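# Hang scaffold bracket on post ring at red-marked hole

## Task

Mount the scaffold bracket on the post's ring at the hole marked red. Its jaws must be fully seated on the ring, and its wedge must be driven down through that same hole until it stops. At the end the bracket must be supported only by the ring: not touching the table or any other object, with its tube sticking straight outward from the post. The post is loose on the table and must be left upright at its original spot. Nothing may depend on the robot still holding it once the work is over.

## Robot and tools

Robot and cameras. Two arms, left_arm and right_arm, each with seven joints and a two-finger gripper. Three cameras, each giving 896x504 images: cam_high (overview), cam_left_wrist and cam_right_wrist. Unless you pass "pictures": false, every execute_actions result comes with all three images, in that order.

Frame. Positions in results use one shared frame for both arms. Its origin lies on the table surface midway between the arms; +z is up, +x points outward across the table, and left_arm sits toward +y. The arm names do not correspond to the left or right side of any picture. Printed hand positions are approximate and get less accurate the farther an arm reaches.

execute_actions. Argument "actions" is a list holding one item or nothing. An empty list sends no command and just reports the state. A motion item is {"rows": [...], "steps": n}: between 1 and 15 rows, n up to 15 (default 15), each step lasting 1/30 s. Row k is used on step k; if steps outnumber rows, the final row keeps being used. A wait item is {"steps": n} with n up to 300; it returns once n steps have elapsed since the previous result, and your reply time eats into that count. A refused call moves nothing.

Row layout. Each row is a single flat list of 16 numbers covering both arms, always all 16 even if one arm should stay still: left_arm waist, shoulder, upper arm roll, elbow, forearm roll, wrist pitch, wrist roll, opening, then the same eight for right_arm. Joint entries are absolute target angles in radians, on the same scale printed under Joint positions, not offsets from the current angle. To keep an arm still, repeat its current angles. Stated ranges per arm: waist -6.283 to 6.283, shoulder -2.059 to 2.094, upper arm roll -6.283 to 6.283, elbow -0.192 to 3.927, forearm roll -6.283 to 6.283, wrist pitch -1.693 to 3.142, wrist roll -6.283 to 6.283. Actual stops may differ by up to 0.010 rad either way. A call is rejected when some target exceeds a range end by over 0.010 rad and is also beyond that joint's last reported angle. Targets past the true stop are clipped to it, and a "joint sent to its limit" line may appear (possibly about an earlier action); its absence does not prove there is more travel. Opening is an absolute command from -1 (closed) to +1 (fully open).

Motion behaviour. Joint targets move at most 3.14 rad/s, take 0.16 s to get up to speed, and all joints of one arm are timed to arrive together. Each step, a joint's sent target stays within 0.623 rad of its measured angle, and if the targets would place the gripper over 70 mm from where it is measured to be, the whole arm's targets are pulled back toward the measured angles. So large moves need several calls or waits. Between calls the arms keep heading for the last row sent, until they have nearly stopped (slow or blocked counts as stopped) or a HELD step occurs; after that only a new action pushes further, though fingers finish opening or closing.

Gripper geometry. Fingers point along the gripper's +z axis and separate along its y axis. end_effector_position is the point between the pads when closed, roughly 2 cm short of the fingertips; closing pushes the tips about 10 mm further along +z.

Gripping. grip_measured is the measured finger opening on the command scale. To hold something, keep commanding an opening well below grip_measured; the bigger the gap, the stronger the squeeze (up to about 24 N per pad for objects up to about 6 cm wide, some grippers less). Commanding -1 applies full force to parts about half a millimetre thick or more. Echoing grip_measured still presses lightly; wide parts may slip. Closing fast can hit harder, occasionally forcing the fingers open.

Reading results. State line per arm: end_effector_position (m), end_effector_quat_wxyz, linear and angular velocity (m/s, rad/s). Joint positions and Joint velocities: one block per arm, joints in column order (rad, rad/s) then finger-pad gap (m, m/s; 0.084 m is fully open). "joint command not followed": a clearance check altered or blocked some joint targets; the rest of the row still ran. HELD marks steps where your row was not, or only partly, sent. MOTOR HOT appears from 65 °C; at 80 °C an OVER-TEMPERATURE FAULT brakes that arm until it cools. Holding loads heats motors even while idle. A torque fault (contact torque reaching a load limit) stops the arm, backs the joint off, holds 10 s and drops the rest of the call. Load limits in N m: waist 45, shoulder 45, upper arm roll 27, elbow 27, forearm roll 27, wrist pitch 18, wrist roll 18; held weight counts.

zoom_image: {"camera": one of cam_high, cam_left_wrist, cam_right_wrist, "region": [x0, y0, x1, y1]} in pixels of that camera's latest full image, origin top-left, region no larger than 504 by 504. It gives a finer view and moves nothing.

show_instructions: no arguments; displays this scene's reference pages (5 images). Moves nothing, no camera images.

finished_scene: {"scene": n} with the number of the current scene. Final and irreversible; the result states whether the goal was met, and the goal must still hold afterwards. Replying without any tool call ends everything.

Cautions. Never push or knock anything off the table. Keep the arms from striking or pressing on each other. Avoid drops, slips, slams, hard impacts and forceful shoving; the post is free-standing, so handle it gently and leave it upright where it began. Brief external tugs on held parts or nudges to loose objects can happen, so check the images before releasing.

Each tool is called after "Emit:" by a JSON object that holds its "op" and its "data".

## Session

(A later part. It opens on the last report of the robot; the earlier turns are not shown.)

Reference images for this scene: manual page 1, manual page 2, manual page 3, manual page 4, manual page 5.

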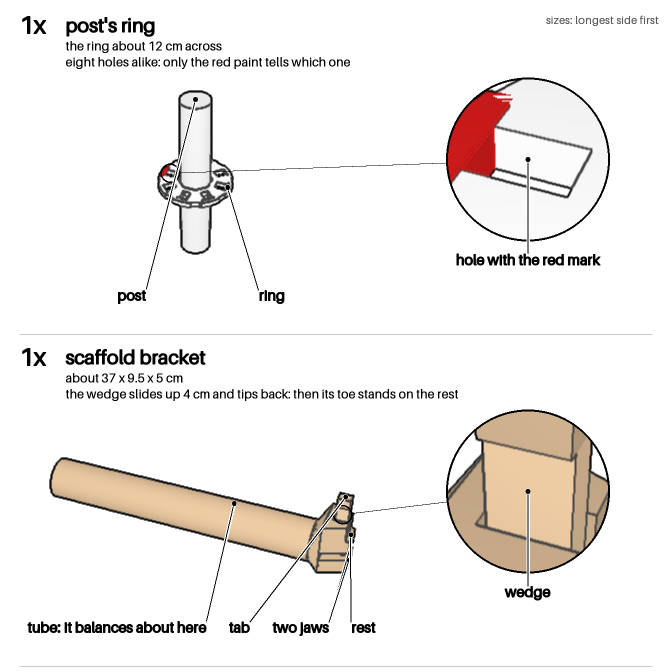

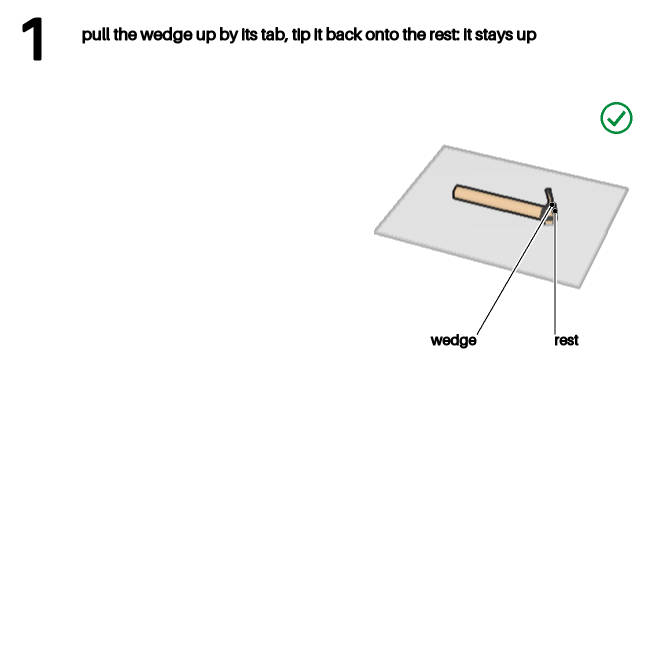

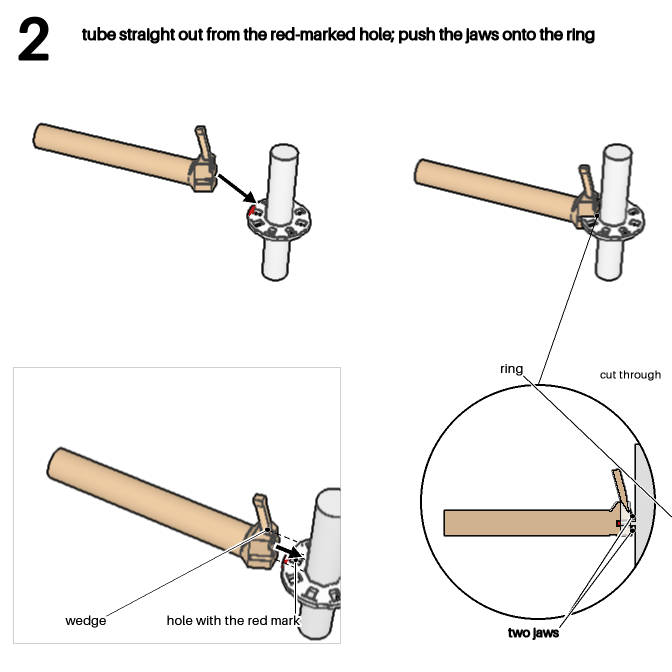

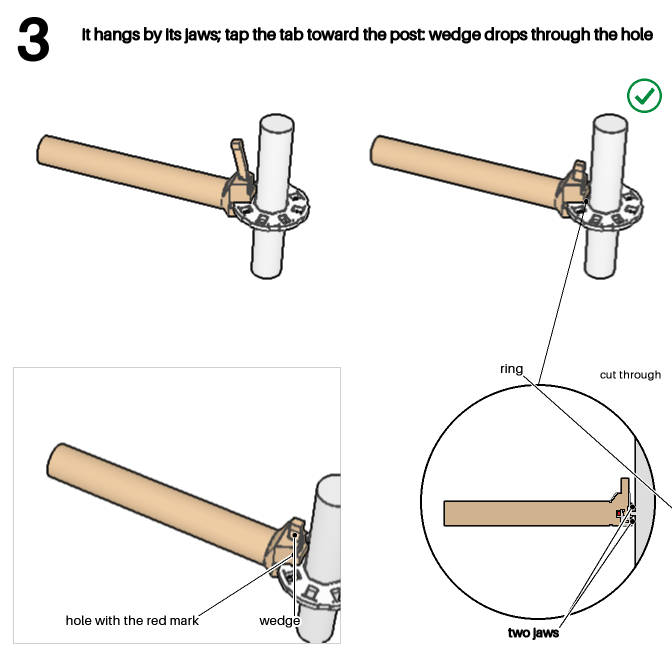

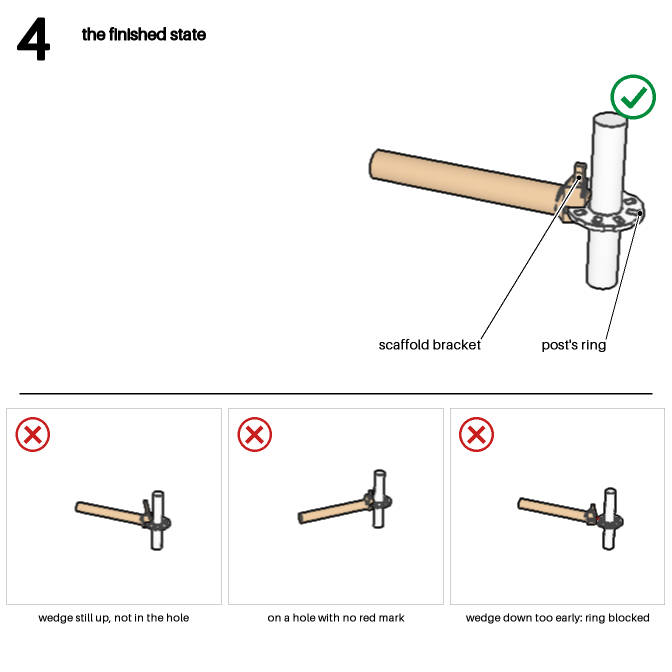

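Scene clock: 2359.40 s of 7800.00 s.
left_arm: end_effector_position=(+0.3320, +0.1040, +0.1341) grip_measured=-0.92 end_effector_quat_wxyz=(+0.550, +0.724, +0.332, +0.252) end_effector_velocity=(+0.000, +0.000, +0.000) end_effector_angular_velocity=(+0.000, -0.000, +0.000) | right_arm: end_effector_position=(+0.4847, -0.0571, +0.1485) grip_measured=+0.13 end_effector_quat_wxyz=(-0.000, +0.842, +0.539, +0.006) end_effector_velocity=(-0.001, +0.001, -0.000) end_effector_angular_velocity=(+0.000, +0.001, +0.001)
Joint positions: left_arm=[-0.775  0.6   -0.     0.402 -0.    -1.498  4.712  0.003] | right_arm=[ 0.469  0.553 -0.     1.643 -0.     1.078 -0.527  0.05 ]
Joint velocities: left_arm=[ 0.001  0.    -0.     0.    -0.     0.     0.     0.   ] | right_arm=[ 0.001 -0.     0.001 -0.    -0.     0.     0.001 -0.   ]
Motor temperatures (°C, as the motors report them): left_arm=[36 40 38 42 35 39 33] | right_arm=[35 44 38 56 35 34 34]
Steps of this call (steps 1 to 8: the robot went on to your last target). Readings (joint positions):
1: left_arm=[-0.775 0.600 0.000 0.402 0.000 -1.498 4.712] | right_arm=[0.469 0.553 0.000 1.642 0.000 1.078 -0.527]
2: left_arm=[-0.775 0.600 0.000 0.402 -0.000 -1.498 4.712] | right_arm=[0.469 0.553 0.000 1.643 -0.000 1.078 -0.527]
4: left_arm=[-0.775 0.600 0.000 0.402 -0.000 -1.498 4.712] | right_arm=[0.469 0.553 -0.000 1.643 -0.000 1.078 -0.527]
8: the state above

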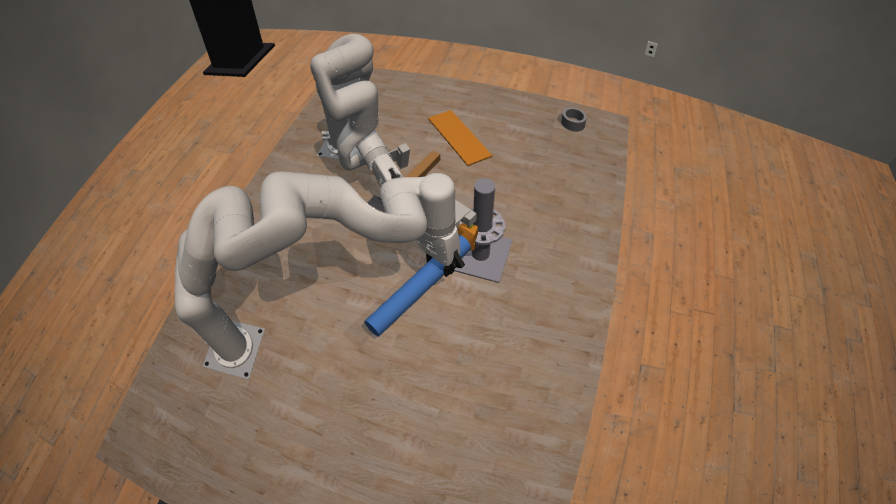

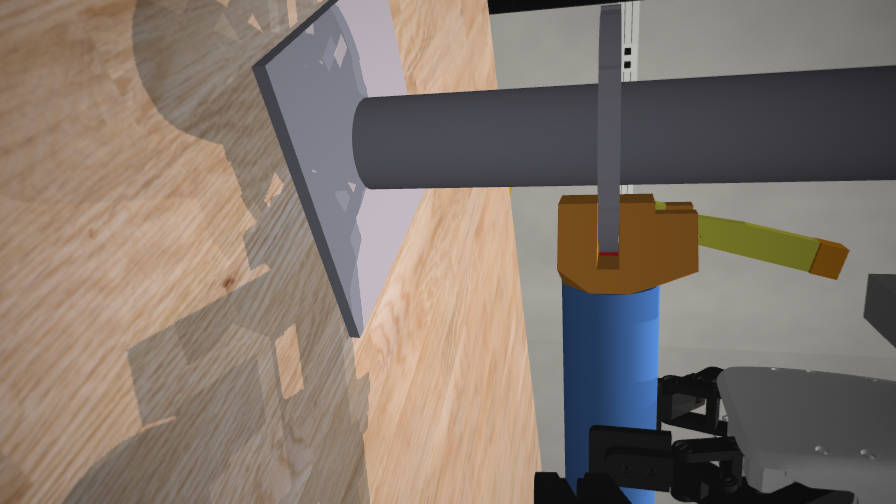

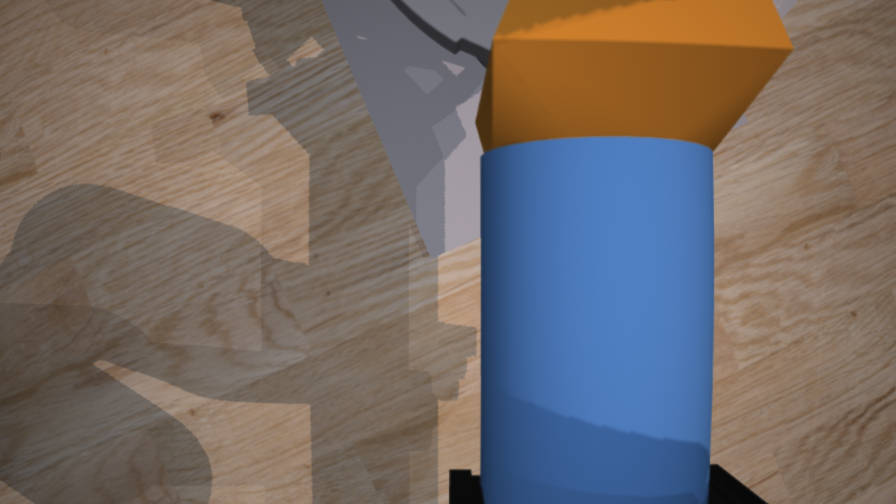

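Emit:
{"op": "execute_actions", "data": {"actions": [{"rows": [[-0.775,0.6,0,0.4018,0,-1.4982,4.712,-0.9,0.4693,0.5536,0,1.6439,0,1.0783,-0.5267,-1],[-0.775,0.6,0,0.4018,0,-1.4982,4.712,-0.9,0.4695,0.5543,0,1.6450,0,1.0787,-0.5265,-1],[-0.775,0.6,0,0.4018,0,-1.4982,4.712,-0.9,0.4697,0.5551,0,1.6462,0,1.0791,-0.5263,-1],[-0.775,0.6,0,0.4018,0,-1.4982,4.712,-0.9,0.4699,0.5559,0,1.6475,0,1.0796,-0.5261,-1],[-0.775,0.6,0,0.4018,0,-1.4982,4.712,-0.9,0.4701,0.5567,0,1.6488,0,1.0801,-0.5259,-1],[-0.775,0.6,0,0.4018,0,-1.4982,4.712,-0.9,0.4703,0.5575,0,1.6501,0,1.0806,-0.5257,-1],[-0.775,0.6,0,0.4018,0,-1.4982,4.712,-0.9,0.4705,0.5583,0,1.6513,0,1.0810,-0.5255,-1],[-0.775,0.6,0,0.4018,0,-1.4982,4.712,-0.9,0.4707,0.5591,0,1.6526,0,1.0815,-0.5253,-1],[-0.775,0.6,0,0.4018,0,-1.4982,4.712,-0.9,0.4709,0.5598,0,1.6537,0,1.0819,-0.5251,-1],[-0.775,0.6,0,0.4018,0,-1.4982,4.712,-0.9,0.4711,0.5605,0,1.6548,0,1.0823,-0.5249,-1],[-0.775,0.6,0,0.4018,0,-1.4982,4.712,-0.9,0.4712,0.5610,0,1.6556,0,1.0826,-0.5248,-1]], "steps": 15}], "pictures": false}}

Emit:
{"op": "execute_actions", "data": {"actions": [{"steps": 8}]}}

Emit:
{"op": "zoom_image", "data": {"camera": "cam_left_wrist", "region": [540, 160, 700, 320]}}

Scene clock: 2377.07 s of 7800.00 s.
left_arm: end_effector_position=(+0.3320, +0.1040, +0.1341) grip_measured=-0.92 end_effector_quat_wxyz=(+0.550, +0.724, +0.332, +0.252) end_effector_velocity=(-0.000, -0.000, +0.000) end_effector_angular_velocity=(-0.000, -0.000, -0.001) | right_arm: end_effector_position=(+0.4855, -0.0553, +0.1482) grip_measured=+0.13 end_effector_quat_wxyz=(-0.000, +0.842, +0.539, +0.005) end_effector_velocity=(-0.000, +0.001, +0.000) end_effector_angular_velocity=(-0.001, +0.002, -0.000)
Joint positions: left_arm=[-0.775  0.6    0.     0.402  0.    -1.498  4.712  0.003] | right_arm=[ 0.471  0.561 -0.     1.654 -0.     1.083 -0.525  0.05 ]
Joint velocities: left_arm=[-0.     0.    -0.     0.001  0.     0.     0.    -0.   ] | right_arm=[ 0.002  0.004 -0.     0.007  0.001  0.005  0.002  0.   ]
Motor temperatures (°C, as the motors report them): left_arm=[36 40 38 42 35 39 33] | right_arm=[35 44 38 57 35 34 34]
Steps of this call (steps 1 to 15: the robot went on to your last target; steps 16 to 90: nothing new was sent; then 14.17 s passed at rest; steps 91 to 105: all 15 steps of this action). Readings (joint positions):
91: left_arm=[-0.775 0.600 0.000 0.402 0.000 -1.498 4.712] | right_arm=[0.469 0.553 -0.000 1.643 -0.000 1.078 -0.527]
92: left_arm=[-0.775 0.600 -0.000 0.402 -0.000 -1.498 4.712] | right_arm=[0.469 0.553 -0.000 1.643 -0.000 1.078 -0.527]
94: left_arm=[-0.775 0.600 -0.000 0.402 -0.000 -1.498 4.712] | right_arm=[0.469 0.554 -0.000 1.644 -0.000 1.079 -0.527]
98: left_arm=[-0.775 0.600 0.000 0.402 -0.000 -1.498 4.712] | right_arm=[0.470 0.557 -0.000 1.649 -0.000 1.080 -0.526]
105: the state above

Scene clock: 2377.33 s of 7800.00 s.
left_arm: end_effector_position=(+0.3320, +0.1040, +0.1341) grip_measured=-0.92 end_effector_quat_wxyz=(+0.550, +0.724, +0.332, +0.252) end_effector_velocity=(+0.000, +0.000, +0.000) end_effector_angular_velocity=(+0.000, -0.000, -0.000) | right_arm: end_effector_position=(+0.4856, -0.0552, +0.1482) grip_measured=+0.13 end_effector_quat_wxyz=(-0.000, +0.842, +0.539, +0.005) end_effector_velocity=(-0.000, +0.001, -0.000) end_effector_angular_velocity=(+0.001, +0.000, +0.000)
Joint positions: left_arm=[-0.775  0.6   -0.     0.402  0.    -1.498  4.712  0.003] | right_arm=[ 0.471  0.561 -0.     1.655 -0.     1.083 -0.525  0.05 ]
Joint velocities: left_arm=[-0.    -0.     0.001  0.     0.    -0.     0.    -0.   ] | right_arm=[ 0.001  0.001 -0.     0.001  0.001 -0.001 -0.     0.   ]
Motor temperatures (°C, as the motors report them): left_arm=[36 40 38 42 35 39 33] | right_arm=[35 44 38 57 35 34 34]
Steps of this call (steps 1 to 8: the robot went on to your last target). Readings (joint positions):
1: left_arm=[-0.775 0.600 -0.000 0.402 0.000 -1.498 4.712] | right_arm=[0.471 0.561 -0.000 1.655 -0.000 1.083 -0.525]
2: left_arm=[-0.775 0.600 -0.000 0.402 -0.000 -1.498 4.712] | right_arm=[0.471 0.561 -0.000 1.655 -0.000 1.083 -0.525]
4: left_arm=[-0.775 0.600 -0.000 0.402 -0.000 -1.498 4.712] | right_arm=[0.471 0.561 -0.000 1.655 -0.000 1.083 -0.525]
8: the state above

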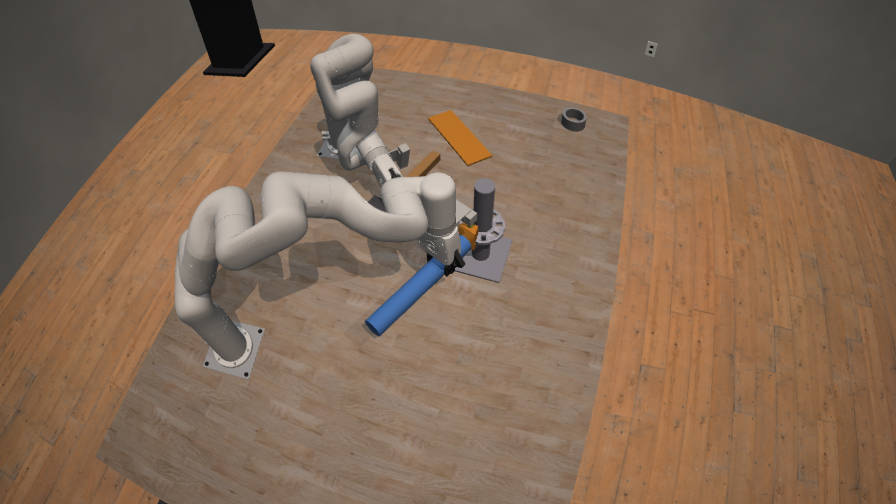

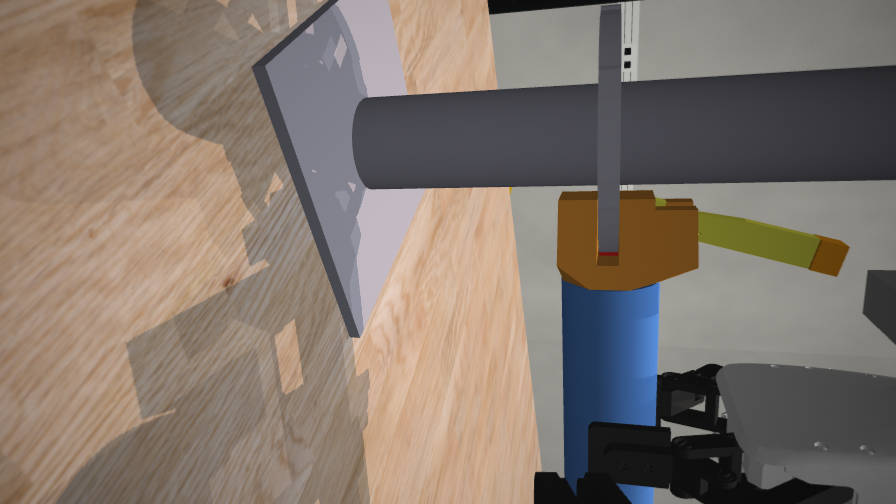

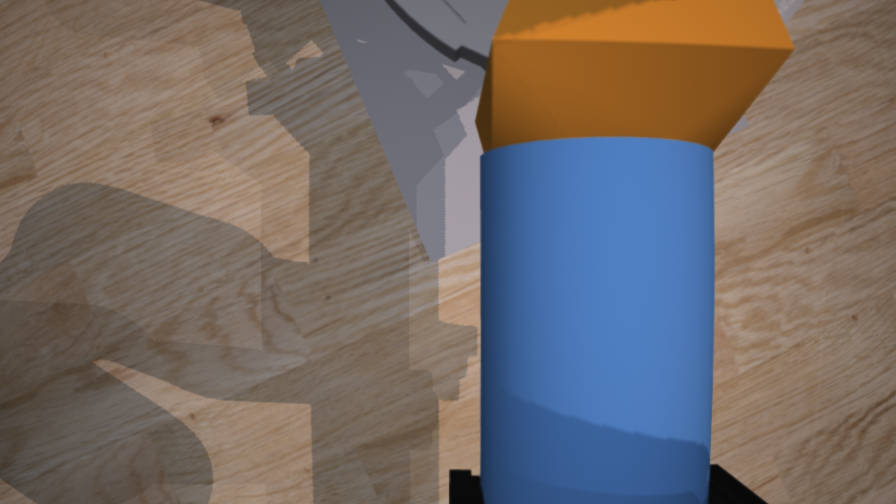

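Region (540, 160, 700, 320) of cam_left_wrist's 896x504 image, scaled by 3.150, with more detail than that image has.

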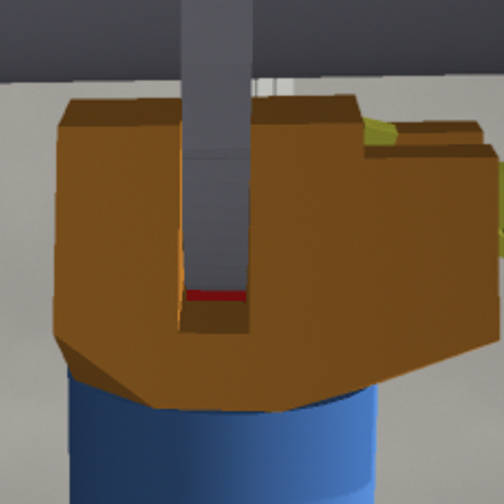

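Emit:
{"op": "execute_actions", "data": {"actions": [{"rows": [[-0.775,0.6,0,0.4018,0,-1.4982,4.712,-0.9,0.4711,0.5604,0,1.6547,0,1.0823,-0.5249,-0.5],[-0.775,0.6,0,0.4018,0,-1.4982,4.712,-0.9,0.4710,0.5600,0,1.6540,0,1.0820,-0.5250,-0.1],[-0.775,0.6,0,0.4018,0,-1.4982,4.712,-0.9,0.4710,0.5600,0,1.6540,0,1.0820,-0.5250,0.05],[-0.775,0.6,0,0.4018,0,-1.4982,4.712,-0.9,0.4710,0.5600,0,1.6540,0,1.0820,-0.5250,0.1],[-0.775,0.6,0,0.4018,0,-1.4982,4.712,-0.9,0.4710,0.5600,0,1.6540,0,1.0820,-0.5250,0.12],[-0.775,0.6,0,0.4018,0,-1.4982,4.712,-0.9,0.4710,0.5600,0,1.6540,0,1.0820,-0.5250,0.14],[-0.775,0.6,0,0.4018,0,-1.4982,4.712,-0.9,0.4710,0.5600,0,1.6540,0,1.0820,-0.5250,0.15],[-0.775,0.6,0,0.4018,0,-1.4982,4.712,-0.9,0.4710,0.5600,0,1.6540,0,1.0820,-0.5250,0.16],[-0.775,0.6,0,0.4018,0,-1.4982,4.712,-0.9,0.4710,0.5600,0,1.6540,0,1.0820,-0.5250,0.17],[-0.775,0.6,0,0.4018,0,-1.4982,4.712,-0.9,0.4710,0.5600,0,1.6540,0,1.0820,-0.5250,0.19],[-0.775,0.6,0,0.4018,0,-1.4982,4.712,-0.9,0.4710,0.5600,0,1.6540,0,1.0820,-0.5250,0.22],[-0.775,0.6,0,0.4018,0,-1.4982,4.712,-0.9,0.4710,0.5600,0,1.6540,0,1.0820,-0.5250,0.27],[-0.775,0.6,0,0.4018,0,-1.4982,4.712,-0.9,0.4710,0.5600,0,1.6540,0,1.0820,-0.5250,0.33],[-0.775,0.6,0,0.4018,0,-1.4982,4.712,-0.9,0.4710,0.5600,0,1.6540,0,1.0820,-0.5250,0.39],[-0.775,0.6,0,0.4018,0,-1.4982,4.712,-0.9,0.4710,0.5600,0,1.6540,0,1.0820,-0.5250,0.45]], "steps": 15}], "pictures": false}}

Emit:
{"op": "execute_actions", "data": {"actions": [{"steps": 12}]}}

Scene clock: 2425.07 s of 7800.00 s.
left_arm: end_effector_position=(+0.3320, +0.1040, +0.1341) grip_measured=-0.92 end_effector_quat_wxyz=(+0.550, +0.724, +0.332, +0.252) end_effector_velocity=(-0.000, -0.000, +0.000) end_effector_angular_velocity=(-0.001, -0.000, -0.001) | right_arm: end_effector_position=(+0.4870, -0.0534, +0.1521) grip_measured=+0.40 end_effector_quat_wxyz=(-0.001, +0.842, +0.539, +0.011) end_effector_velocity=(-0.016, -0.023, -0.047) end_effector_angular_velocity=(-0.068, +0.086, -0.013)
Joint positions: left_arm=[-0.775  0.6   -0.     0.402  0.    -1.498  4.712  0.003] | right_arm=[ 0.471  0.557  0.     1.658  0.     1.08  -0.525  0.061]
Joint velocities: left_arm=[-0.  0. -0.  0.  0.  0. -0. -0.] | right_arm=[-0.006  0.039 -0.009 -0.051 -0.002  0.02  -0.     0.076]
Motor temperatures (°C, as the motors report them): left_arm=[36 40 38 42 35 39 33] | right_arm=[35 44 38 60 35 36 34]
Steps of this call (steps 1 to 15: the robot went on to your last target; steps 16 to 90: nothing new was sent; then 44.23 s passed at rest; steps 91 to 105: all 15 steps of this action). Readings (joint positions):
91: left_arm=[-0.775 0.600 0.000 0.402 0.000 -1.498 4.712] | right_arm=[0.471 0.561 -0.000 1.656 -0.000 1.083 -0.525]
92: left_arm=[-0.775 0.600 -0.000 0.402 0.000 -1.498 4.712] | right_arm=[0.471 0.561 -0.000 1.655 -0.000 1.082 -0.525]
94: left_arm=[-0.775 0.600 0.000 0.402 0.000 -1.498 4.712] | right_arm=[0.471 0.560 0.000 1.655 0.000 1.082 -0.525]
98: left_arm=[-0.775 0.600 0.000 0.402 0.000 -1.498 4.712] | right_arm=[0.471 0.559 0.001 1.657 0.000 1.080 -0.525]
105: the state above

Scene clock: 2425.47 s of 7800.00 s.
left_arm: end_effector_position=(+0.3320, +0.1040, +0.1341) grip_measured=-0.92 end_effector_quat_wxyz=(+0.550, +0.724, +0.332, +0.252) end_effector_velocity=(-0.000, +0.000, -0.000) end_effector_angular_velocity=(+0.000, +0.001, +0.000) | right_arm: end_effector_position=(+0.4856, -0.0550, +0.1487) grip_measured=+0.44 end_effector_quat_wxyz=(-0.000, +0.842, +0.539, +0.006) end_effector_velocity=(-0.001, -0.001, -0.003) end_effector_angular_velocity=(-0.003, +0.004, +0.000)
Joint positions: left_arm=[-0.775  0.6    0.     0.402  0.    -1.498  4.712  0.003] | right_arm=[ 0.471  0.56   0.     1.654  0.     1.082 -0.525  0.063]
Joint velocities: left_arm=[ 0.    -0.    -0.    -0.001 -0.     0.    -0.001 -0.   ] | right_arm=[-0.     0.003 -0.    -0.002  0.     0.001 -0.001  0.   ]
Motor temperatures (°C, as the motors report them): left_arm=[36 40 38 42 35 39 33] | right_arm=[35 44 38 60 35 36 34]
Steps of this call (steps 1 to 12: the robot went on to your last target). Readings (joint positions):
1: left_arm=[-0.775 0.600 -0.000 0.402 -0.000 -1.498 4.712] | right_arm=[0.471 0.558 0.000 1.656 0.000 1.080 -0.525]
2: left_arm=[-0.775 0.600 0.000 0.402 0.000 -1.498 4.712] | right_arm=[0.471 0.559 0.000 1.656 0.000 1.081 -0.525]
4: left_arm=[-0.775 0.600 -0.000 0.402 0.000 -1.498 4.712] | right_arm=[0.471 0.559 0.000 1.655 0.000 1.081 -0.525]
8: left_arm=[-0.775 0.600 -0.000 0.402 -0.000 -1.498 4.712] | right_arm=[0.471 0.559 0.000 1.655 0.000 1.082 -0.525]
12: the state above

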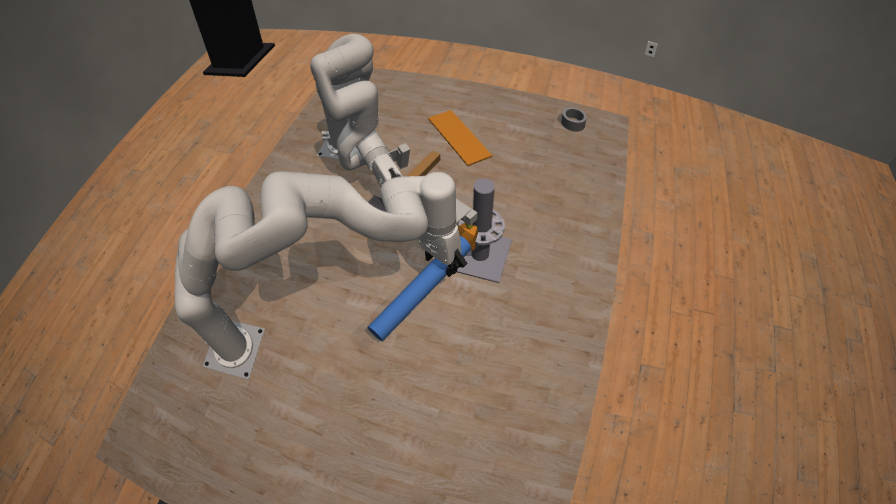

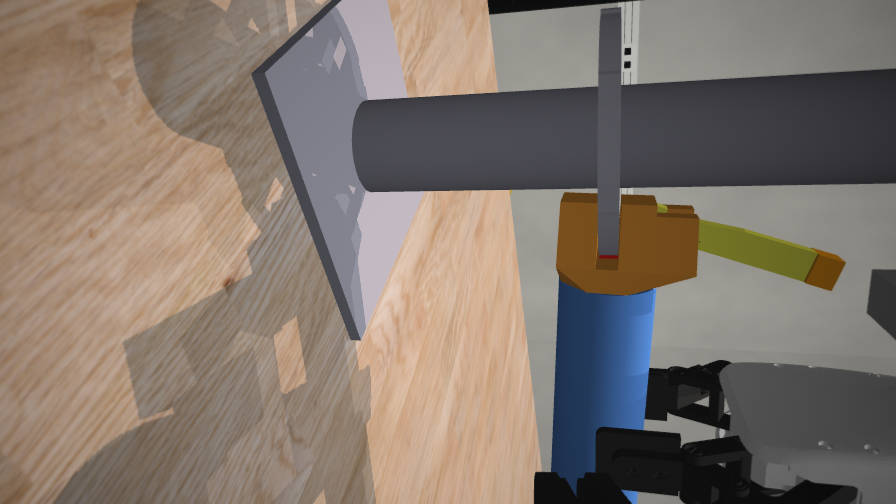

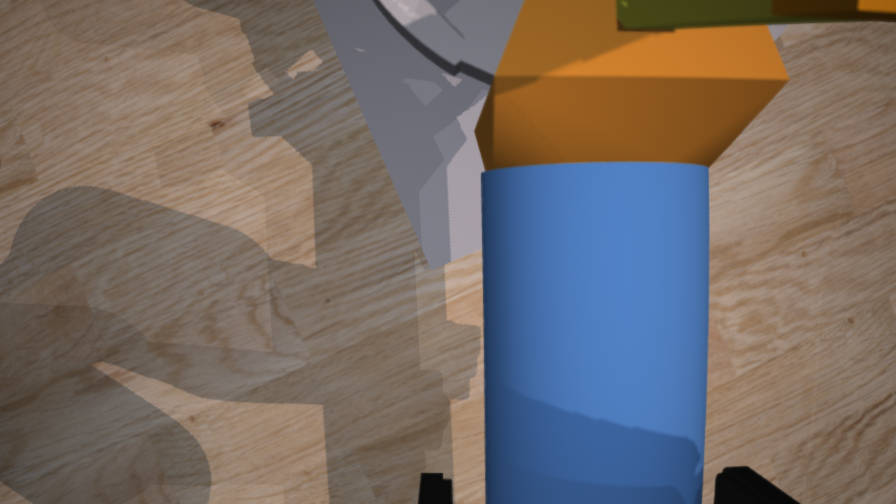

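Emit:
{"op": "execute_actions", "data": {"actions": []}}

Scene clock: 2440.57 s of 7800.00 s.
left_arm: end_effector_position=(+0.3320, +0.1040, +0.1341) grip_measured=-0.92 end_effector_quat_wxyz=(+0.550, +0.724, +0.332, +0.252) end_effector_velocity=(+0.000, +0.000, +0.000) end_effector_angular_velocity=(-0.001, -0.000, +0.001) | right_arm: end_effector_position=(+0.4855, -0.0551, +0.1485) grip_measured=+0.44 end_effector_quat_wxyz=(-0.000, +0.842, +0.539, +0.006) end_effector_velocity=(+0.000, -0.000, -0.000) end_effector_angular_velocity=(+0.000, +0.001, -0.002)
Joint positions: left_arm=[-0.775  0.6   -0.     0.402  0.    -1.498  4.712  0.003] | right_arm=[ 0.471  0.56  -0.     1.654  0.     1.082 -0.525  0.063]
Joint velocities: left_arm=[ 0.001  0.    -0.     0.001  0.    -0.    -0.    -0.   ] | right_arm=[-0.001  0.    -0.    -0.     0.001  0.     0.     0.   ]
Motor temperatures (°C, as the motors report them): left_arm=[36 40 38 42 35 39 33] | right_arm=[35 44 38 56 35 35 34]
Steps of this call (steps 1 to 15: the robot went on to your last target; steps 16 to 90: nothing new was sent; then 12.10 s passed at rest). Readings (joint positions):
1: left_arm=[-0.775 0.600 -0.000 0.402 -0.000 -1.498 4.712] | right_arm=[0.471 0.560 0.000 1.654 0.000 1.082 -0.525]
2: left_arm=[-0.775 0.600 -0.000 0.402 0.000 -1.498 4.712] | right_arm=[0.471 0.560 0.000 1.654 0.000 1.082 -0.525]
4: left_arm=[-0.775 0.600 0.000 0.402 -0.000 -1.498 4.712] | right_arm=[0.471 0.560 0.000 1.654 0.000 1.082 -0.525]
8: left_arm=[-0.775 0.600 -0.000 0.402 0.000 -1.498 4.712] | right_arm=[0.471 0.560 0.000 1.654 0.000 1.082 -0.525]
90: the state above
All arms were judged still, so your last target was given up. Only a new action makes them travel on or press farther. Fingers that are still opening or closing keep moving.

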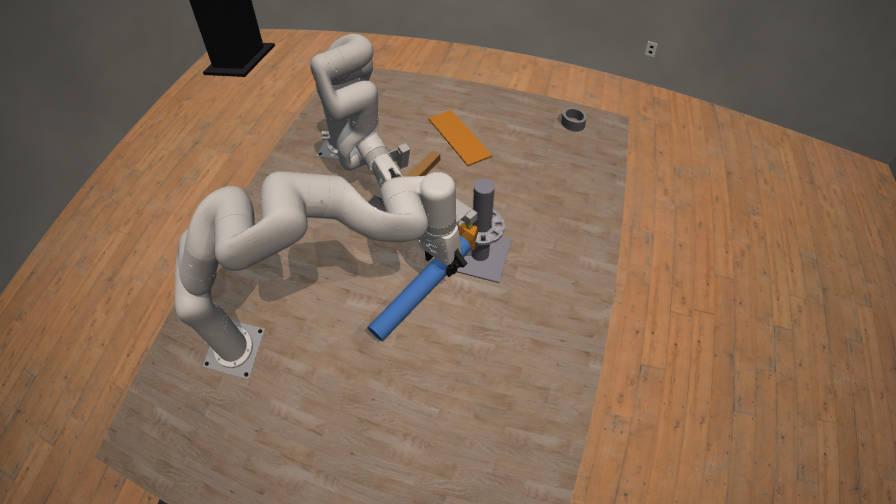

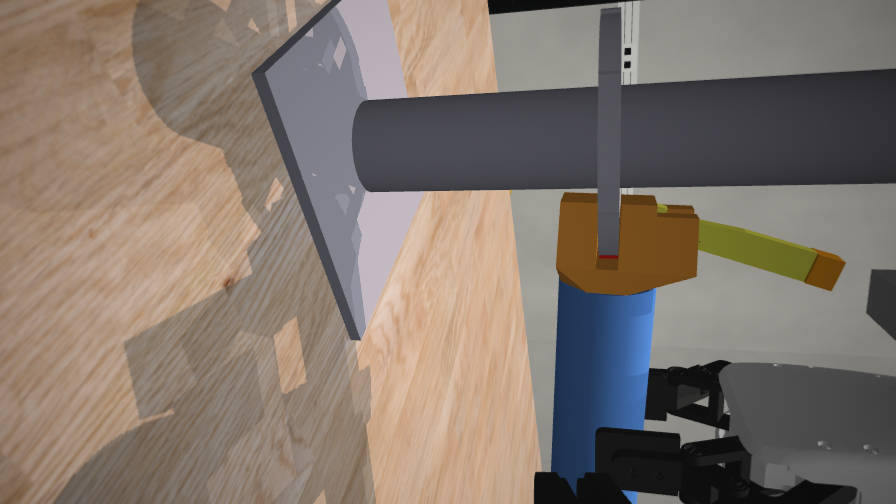

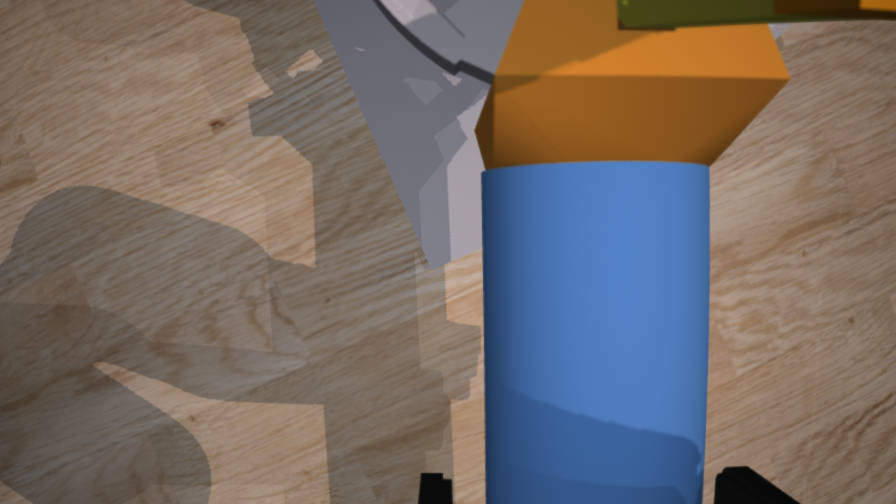

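Emit:
{"op": "execute_actions", "data": {"actions": [{"rows":[[-0.775,0.6,0,0.4018,0,-1.4982,4.712,-0.9,0.4710,0.5594,0,1.6557,0,1.0843,-0.525,0.45],[-0.775,0.6,0,0.4018,0,-1.4982,4.712,-0.9,0.4710,0.5578,0,1.6608,0,1.0909,-0.525,0.45],[-0.775,0.6,0,0.4018,0,-1.4982,4.712,-0.9,0.4710,0.5552,0,1.6689,0,1.1018,-0.525,0.45],[-0.775,0.6,0,0.4018,0,-1.4982,4.712,-0.9,0.4710,0.5516,0,1.6799,0,1.1162,-0.525,0.45],[-0.775,0.6,0,0.4018,0,-1.4982,4.712,-0.9,0.4710,0.5474,0,1.6931,0,1.1338,-0.525,0.45],[-0.775,0.6,0,0.4018,0,-1.4982,4.712,-0.9,0.4710,0.5425,0,1.7081,0,1.1535,-0.525,0.45],[-0.775,0.6,0,0.4018,0,-1.4982,4.712,-0.9,0.4710,0.5373,0,1.7241,0,1.1747,-0.525,0.45],[-0.775,0.6,0,0.4018,0,-1.4982,4.712,-0.9,0.4710,0.5321,0,1.7404,0,1.1963,-0.525,0.45],[-0.775,0.6,0,0.4018,0,-1.4982,4.712,-0.9,0.4710,0.5269,0,1.7564,0,1.2175,-0.525,0.45],[-0.775,0.6,0,0.4018,0,-1.4982,4.712,-0.9,0.4710,0.5221,0,1.7714,0,1.2373,-0.525,0.45],[-0.775,0.6,0,0.4018,0,-1.4982,4.712,-0.9,0.4710,0.5178,0,1.7846,0,1.2548,-0.525,0.45],[-0.775,0.6,0,0.4018,0,-1.4982,4.712,-0.9,0.4710,0.5142,0,1.7956,0,1.2692,-0.525,0.45],[-0.775,0.6,0,0.4018,0,-1.4982,4.712,-0.9,0.4710,0.5116,0,1.8037,0,1.2801,-0.525,0.45],[-0.775,0.6,0,0.4018,0,-1.4982,4.712,-0.9,0.4710,0.5100,0,1.8088,0,1.2867,-0.525,0.45],[-0.775,0.6,0,0.4018,0,-1.4982,4.712,-0.9,0.4710,0.5094,0,1.8105,0,1.2890,-0.525,0.45]],"steps":15}], "pictures": false}}

Scene clock: 2501.50 s of 7800.00 s.
left_arm: end_effector_position=(+0.3320, +0.1040, +0.1341) grip_measured=-0.92 end_effector_quat_wxyz=(+0.550, +0.724, +0.332, +0.252) end_effector_velocity=(+0.000, -0.000, +0.000) end_effector_angular_velocity=(-0.001, -0.001, -0.000) | right_arm: end_effector_position=(+0.4868, -0.0542, +0.2187) grip_measured=+0.44 end_effector_quat_wxyz=(-0.000, +0.842, +0.539, +0.008) end_effector_velocity=(-0.006, -0.004, +0.164) end_effector_angular_velocity=(+0.015, -0.020, +0.002)
Joint positions: left_arm=[-0.775  0.6   -0.     0.402 -0.    -1.498  4.712  0.003] | right_arm=[ 0.471  0.516 -0.     1.787  0.     1.254 -0.525  0.063]
Joint velocities: left_arm=[-0.     0.    -0.     0.001 -0.    -0.     0.    -0.   ] | right_arm=[ 0.001 -0.106  0.     0.299  0.     0.38  -0.001  0.   ]
Motor temperatures (°C, as the motors report them): left_arm=[36 40 38 42 35 39 33] | right_arm=[35 43 38 53 35 34 34]
Steps of this call (steps 1 to 90: nothing new was sent; then 57.43 s passed at rest; steps 91 to 105: all 15 steps of this action). Readings (joint positions):
91: left_arm=[-0.775 0.600 0.000 0.402 0.000 -1.498 4.712] | right_arm=[0.471 0.560 -0.000 1.654 0.000 1.082 -0.525]
92: left_arm=[-0.775 0.600 -0.000 0.402 0.000 -1.498 4.712] | right_arm=[0.471 0.560 -0.000 1.654 -0.000 1.083 -0.525]
94: left_arm=[-0.775 0.600 0.000 0.402 -0.000 -1.498 4.712] | right_arm=[0.471 0.559 0.000 1.658 -0.000 1.089 -0.525]
98: left_arm=[-0.775 0.600 -0.000 0.402 0.000 -1.498 4.712] | right_arm=[0.471 0.549 0.000 1.691 -0.000 1.133 -0.525]
105: the state above

Emit:
{"op": "execute_actions", "data": {"actions": [{"rows":[[-0.775,0.6,0,0.4018,0,-1.4982,4.712,-0.9,0.4714,0.5090,0,1.8098,0,1.2860,-0.5246,-1],[-0.775,0.6,0,0.4018,0,-1.4982,4.712,-0.9,0.4728,0.5079,0,1.8075,0,1.2772,-0.5232,-1],[-0.775,0.6,0,0.4018,0,-1.4982,4.712,-0.9,0.4749,0.5062,0,1.8040,0,1.2630,-0.5211,-1],[-0.775,0.6,0,0.4018,0,-1.4982,4.712,-0.9,0.4778,0.5038,0,1.7992,0,1.2440,-0.5182,-1],[-0.775,0.6,0,0.4018,0,-1.4982,4.712,-0.9,0.4812,0.5009,0,1.7934,0,1.2209,-0.5148,-1],[-0.775,0.6,0,0.4018,0,-1.4982,4.712,-0.9,0.4851,0.4977,0,1.7869,0,1.1949,-0.5109,-1],[-0.775,0.6,0,0.4018,0,-1.4982,4.712,-0.9,0.4893,0.4942,0,1.7799,0,1.1671,-0.5067,-1],[-0.775,0.6,0,0.4018,0,-1.4982,4.712,-0.9,0.4936,0.4906,0,1.7727,0,1.1386,-0.5024,-1],[-0.775,0.6,0,0.4018,0,-1.4982,4.712,-0.9,0.4978,0.4871,0,1.7657,0,1.1108,-0.4982,-1],[-0.775,0.6,0,0.4018,0,-1.4982,4.712,-0.9,0.5017,0.4839,0,1.7592,0,1.0848,-0.4943,-1],[-0.775,0.6,0,0.4018,0,-1.4982,4.712,-0.9,0.5051,0.4810,0,1.7534,0,1.0617,-0.4909,-1],[-0.775,0.6,0,0.4018,0,-1.4982,4.712,-0.9,0.5080,0.4786,0,1.7486,0,1.0427,-0.4880,-1],[-0.775,0.6,0,0.4018,0,-1.4982,4.712,-0.9,0.5101,0.4769,0,1.7451,0,1.0285,-0.4859,-1],[-0.775,0.6,0,0.4018,0,-1.4982,4.712,-0.9,0.5115,0.4758,0,1.7428,0,1.0197,-0.4845,-1],[-0.775,0.6,0,0.4018,0,-1.4982,4.712,-0.9,0.5119,0.4754,0,1.7421,0,1.0167,-0.4841,-1]],"steps":15}], "pictures": false}}

Emit:
{"op": "execute_actions", "data": {"actions": [{"steps":20}]}}

Scene clock: 2520.03 s of 7800.00 s.
left_arm: end_effector_position=(+0.3320, +0.1040, +0.1341) grip_measured=-0.92 end_effector_quat_wxyz=(+0.550, +0.724, +0.332, +0.252) end_effector_velocity=(+0.000, +0.001, -0.000) end_effector_angular_velocity=(+0.001, +0.001, +0.001) | right_arm: end_effector_position=(+0.5045, -0.0136, +0.2459) grip_measured=-1.00 end_effector_quat_wxyz=(-0.008, +0.837, +0.536, +0.104) end_effector_velocity=(+0.036, +0.099, +0.049) end_effector_angular_velocity=(+0.293, -0.356, +0.010)
Joint positions: left_arm=[-0.775  0.6    0.     0.402  0.    -1.498  4.712  0.003] | right_arm=[ 0.505  0.481  0.001  1.754  0.     1.065 -0.491  0.   ]
Joint velocities: left_arm=[ 0.001  0.    -0.    -0.001  0.    -0.     0.     0.   ] | right_arm=[ 0.084 -0.068  0.003 -0.131  0.001 -0.524  0.078  0.   ]
Motor temperatures (°C, as the motors report them): left_arm=[36 40 38 42 35 39 33] | right_arm=[35 43 38 53 35 34 34]
Steps of this call (steps 1 to 30: the robot went on to your last target; steps 31 to 90: nothing new was sent; then 15.03 s passed at rest; steps 91 to 105: all 15 steps of this action). Readings (joint positions):
91: left_arm=[-0.775 0.600 0.000 0.402 0.000 -1.498 4.712] | right_arm=[0.471 0.509 -0.000 1.811 -0.000 1.289 -0.525]
92: left_arm=[-0.775 0.600 0.000 0.402 -0.000 -1.498 4.712] | right_arm=[0.471 0.509 -0.000 1.810 -0.000 1.288 -0.525]
94: left_arm=[-0.775 0.600 -0.000 0.402 0.000 -1.498 4.712] | right_arm=[0.472 0.508 -0.000 1.808 -0.000 1.280 -0.524]
98: left_arm=[-0.775 0.600 0.000 0.402 -0.000 -1.498 4.712] | right_arm=[0.480 0.502 -0.000 1.794 -0.000 1.225 -0.515]
105: the state above

Scene clock: 2520.70 s of 7800.00 s.
left_arm: end_effector_position=(+0.3320, +0.1040, +0.1341) grip_measured=-0.92 end_effector_quat_wxyz=(+0.550, +0.724, +0.332, +0.252) end_effector_velocity=(+0.000, +0.000, +0.000) end_effector_angular_velocity=(-0.001, +0.000, +0.001) | right_arm: end_effector_position=(+0.5084, -0.0058, +0.2500) grip_measured=-1.00 end_effector_quat_wxyz=(-0.011, +0.836, +0.535, +0.124) end_effector_velocity=(+0.001, -0.000, -0.000) end_effector_angular_velocity=(-0.000, -0.001, +0.000)
Joint positions: left_arm=[-0.775  0.6   -0.     0.402  0.    -1.498  4.712  0.003] | right_arm=[ 0.512  0.475 -0.     1.742 -0.     1.017 -0.484  0.   ]
Joint velocities: left_arm=[-0.     0.     0.001  0.001 -0.    -0.    -0.001 -0.   ] | right_arm=[-0.001  0.    -0.    -0.    -0.    -0.001 -0.001  0.   ]
Motor temperatures (°C, as the motors report them): left_arm=[36 40 38 42 35 39 33] | right_arm=[35 43 38 53 35 34 34]
Steps of this call (steps 1 to 20: the robot went on to your last target). Readings (joint positions):
1: left_arm=[-0.775 0.600 0.000 0.402 -0.000 -1.498 4.712] | right_arm=[0.508 0.479 0.001 1.751 0.000 1.049 -0.489]
2: left_arm=[-0.775 0.600 -0.000 0.402 0.000 -1.498 4.712] | right_arm=[0.509 0.478 0.001 1.748 0.000 1.039 -0.487]
4: left_arm=[-0.775 0.600 0.000 0.402 -0.000 -1.498 4.712] | right_arm=[0.511 0.476 0.001 1.745 0.000 1.027 -0.486]
8: left_arm=[-0.775 0.600 -0.000 0.402 0.000 -1.498 4.712] | right_arm=[0.511 0.476 -0.000 1.743 -0.000 1.019 -0.484]
20: the state above

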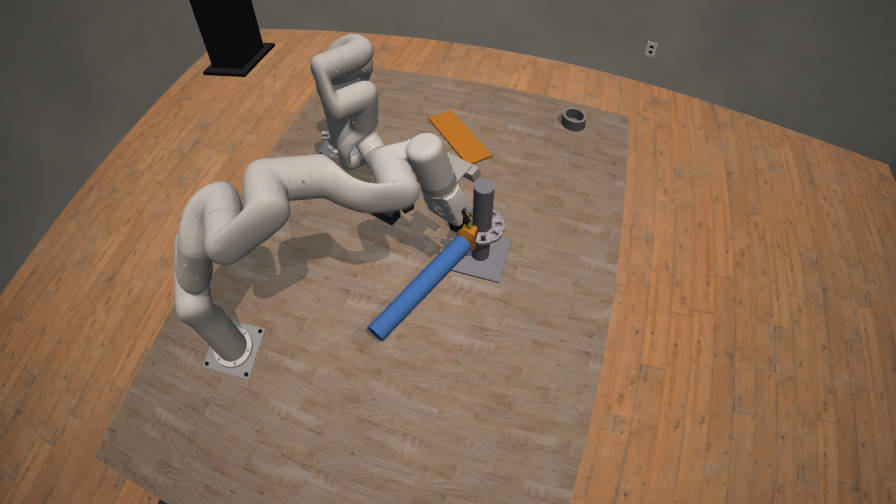

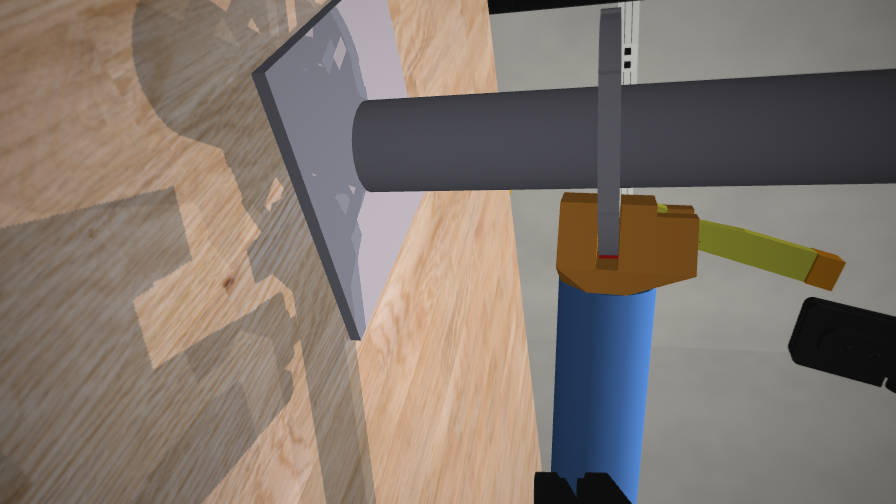

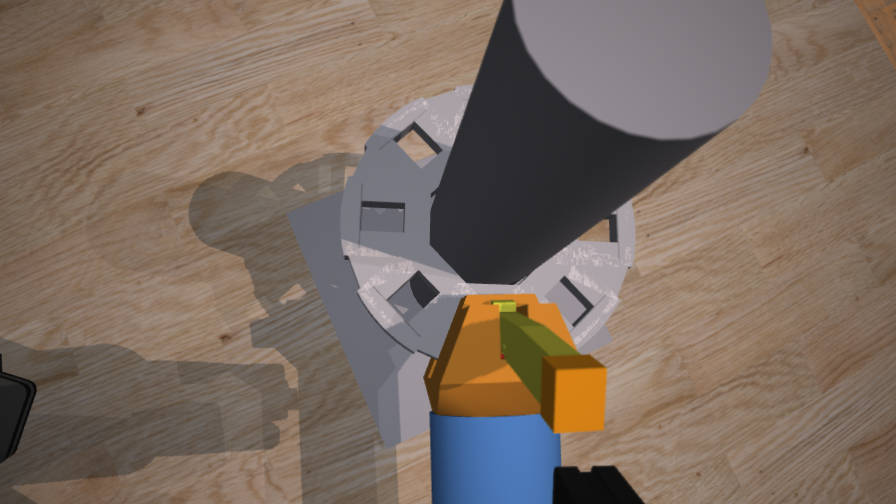

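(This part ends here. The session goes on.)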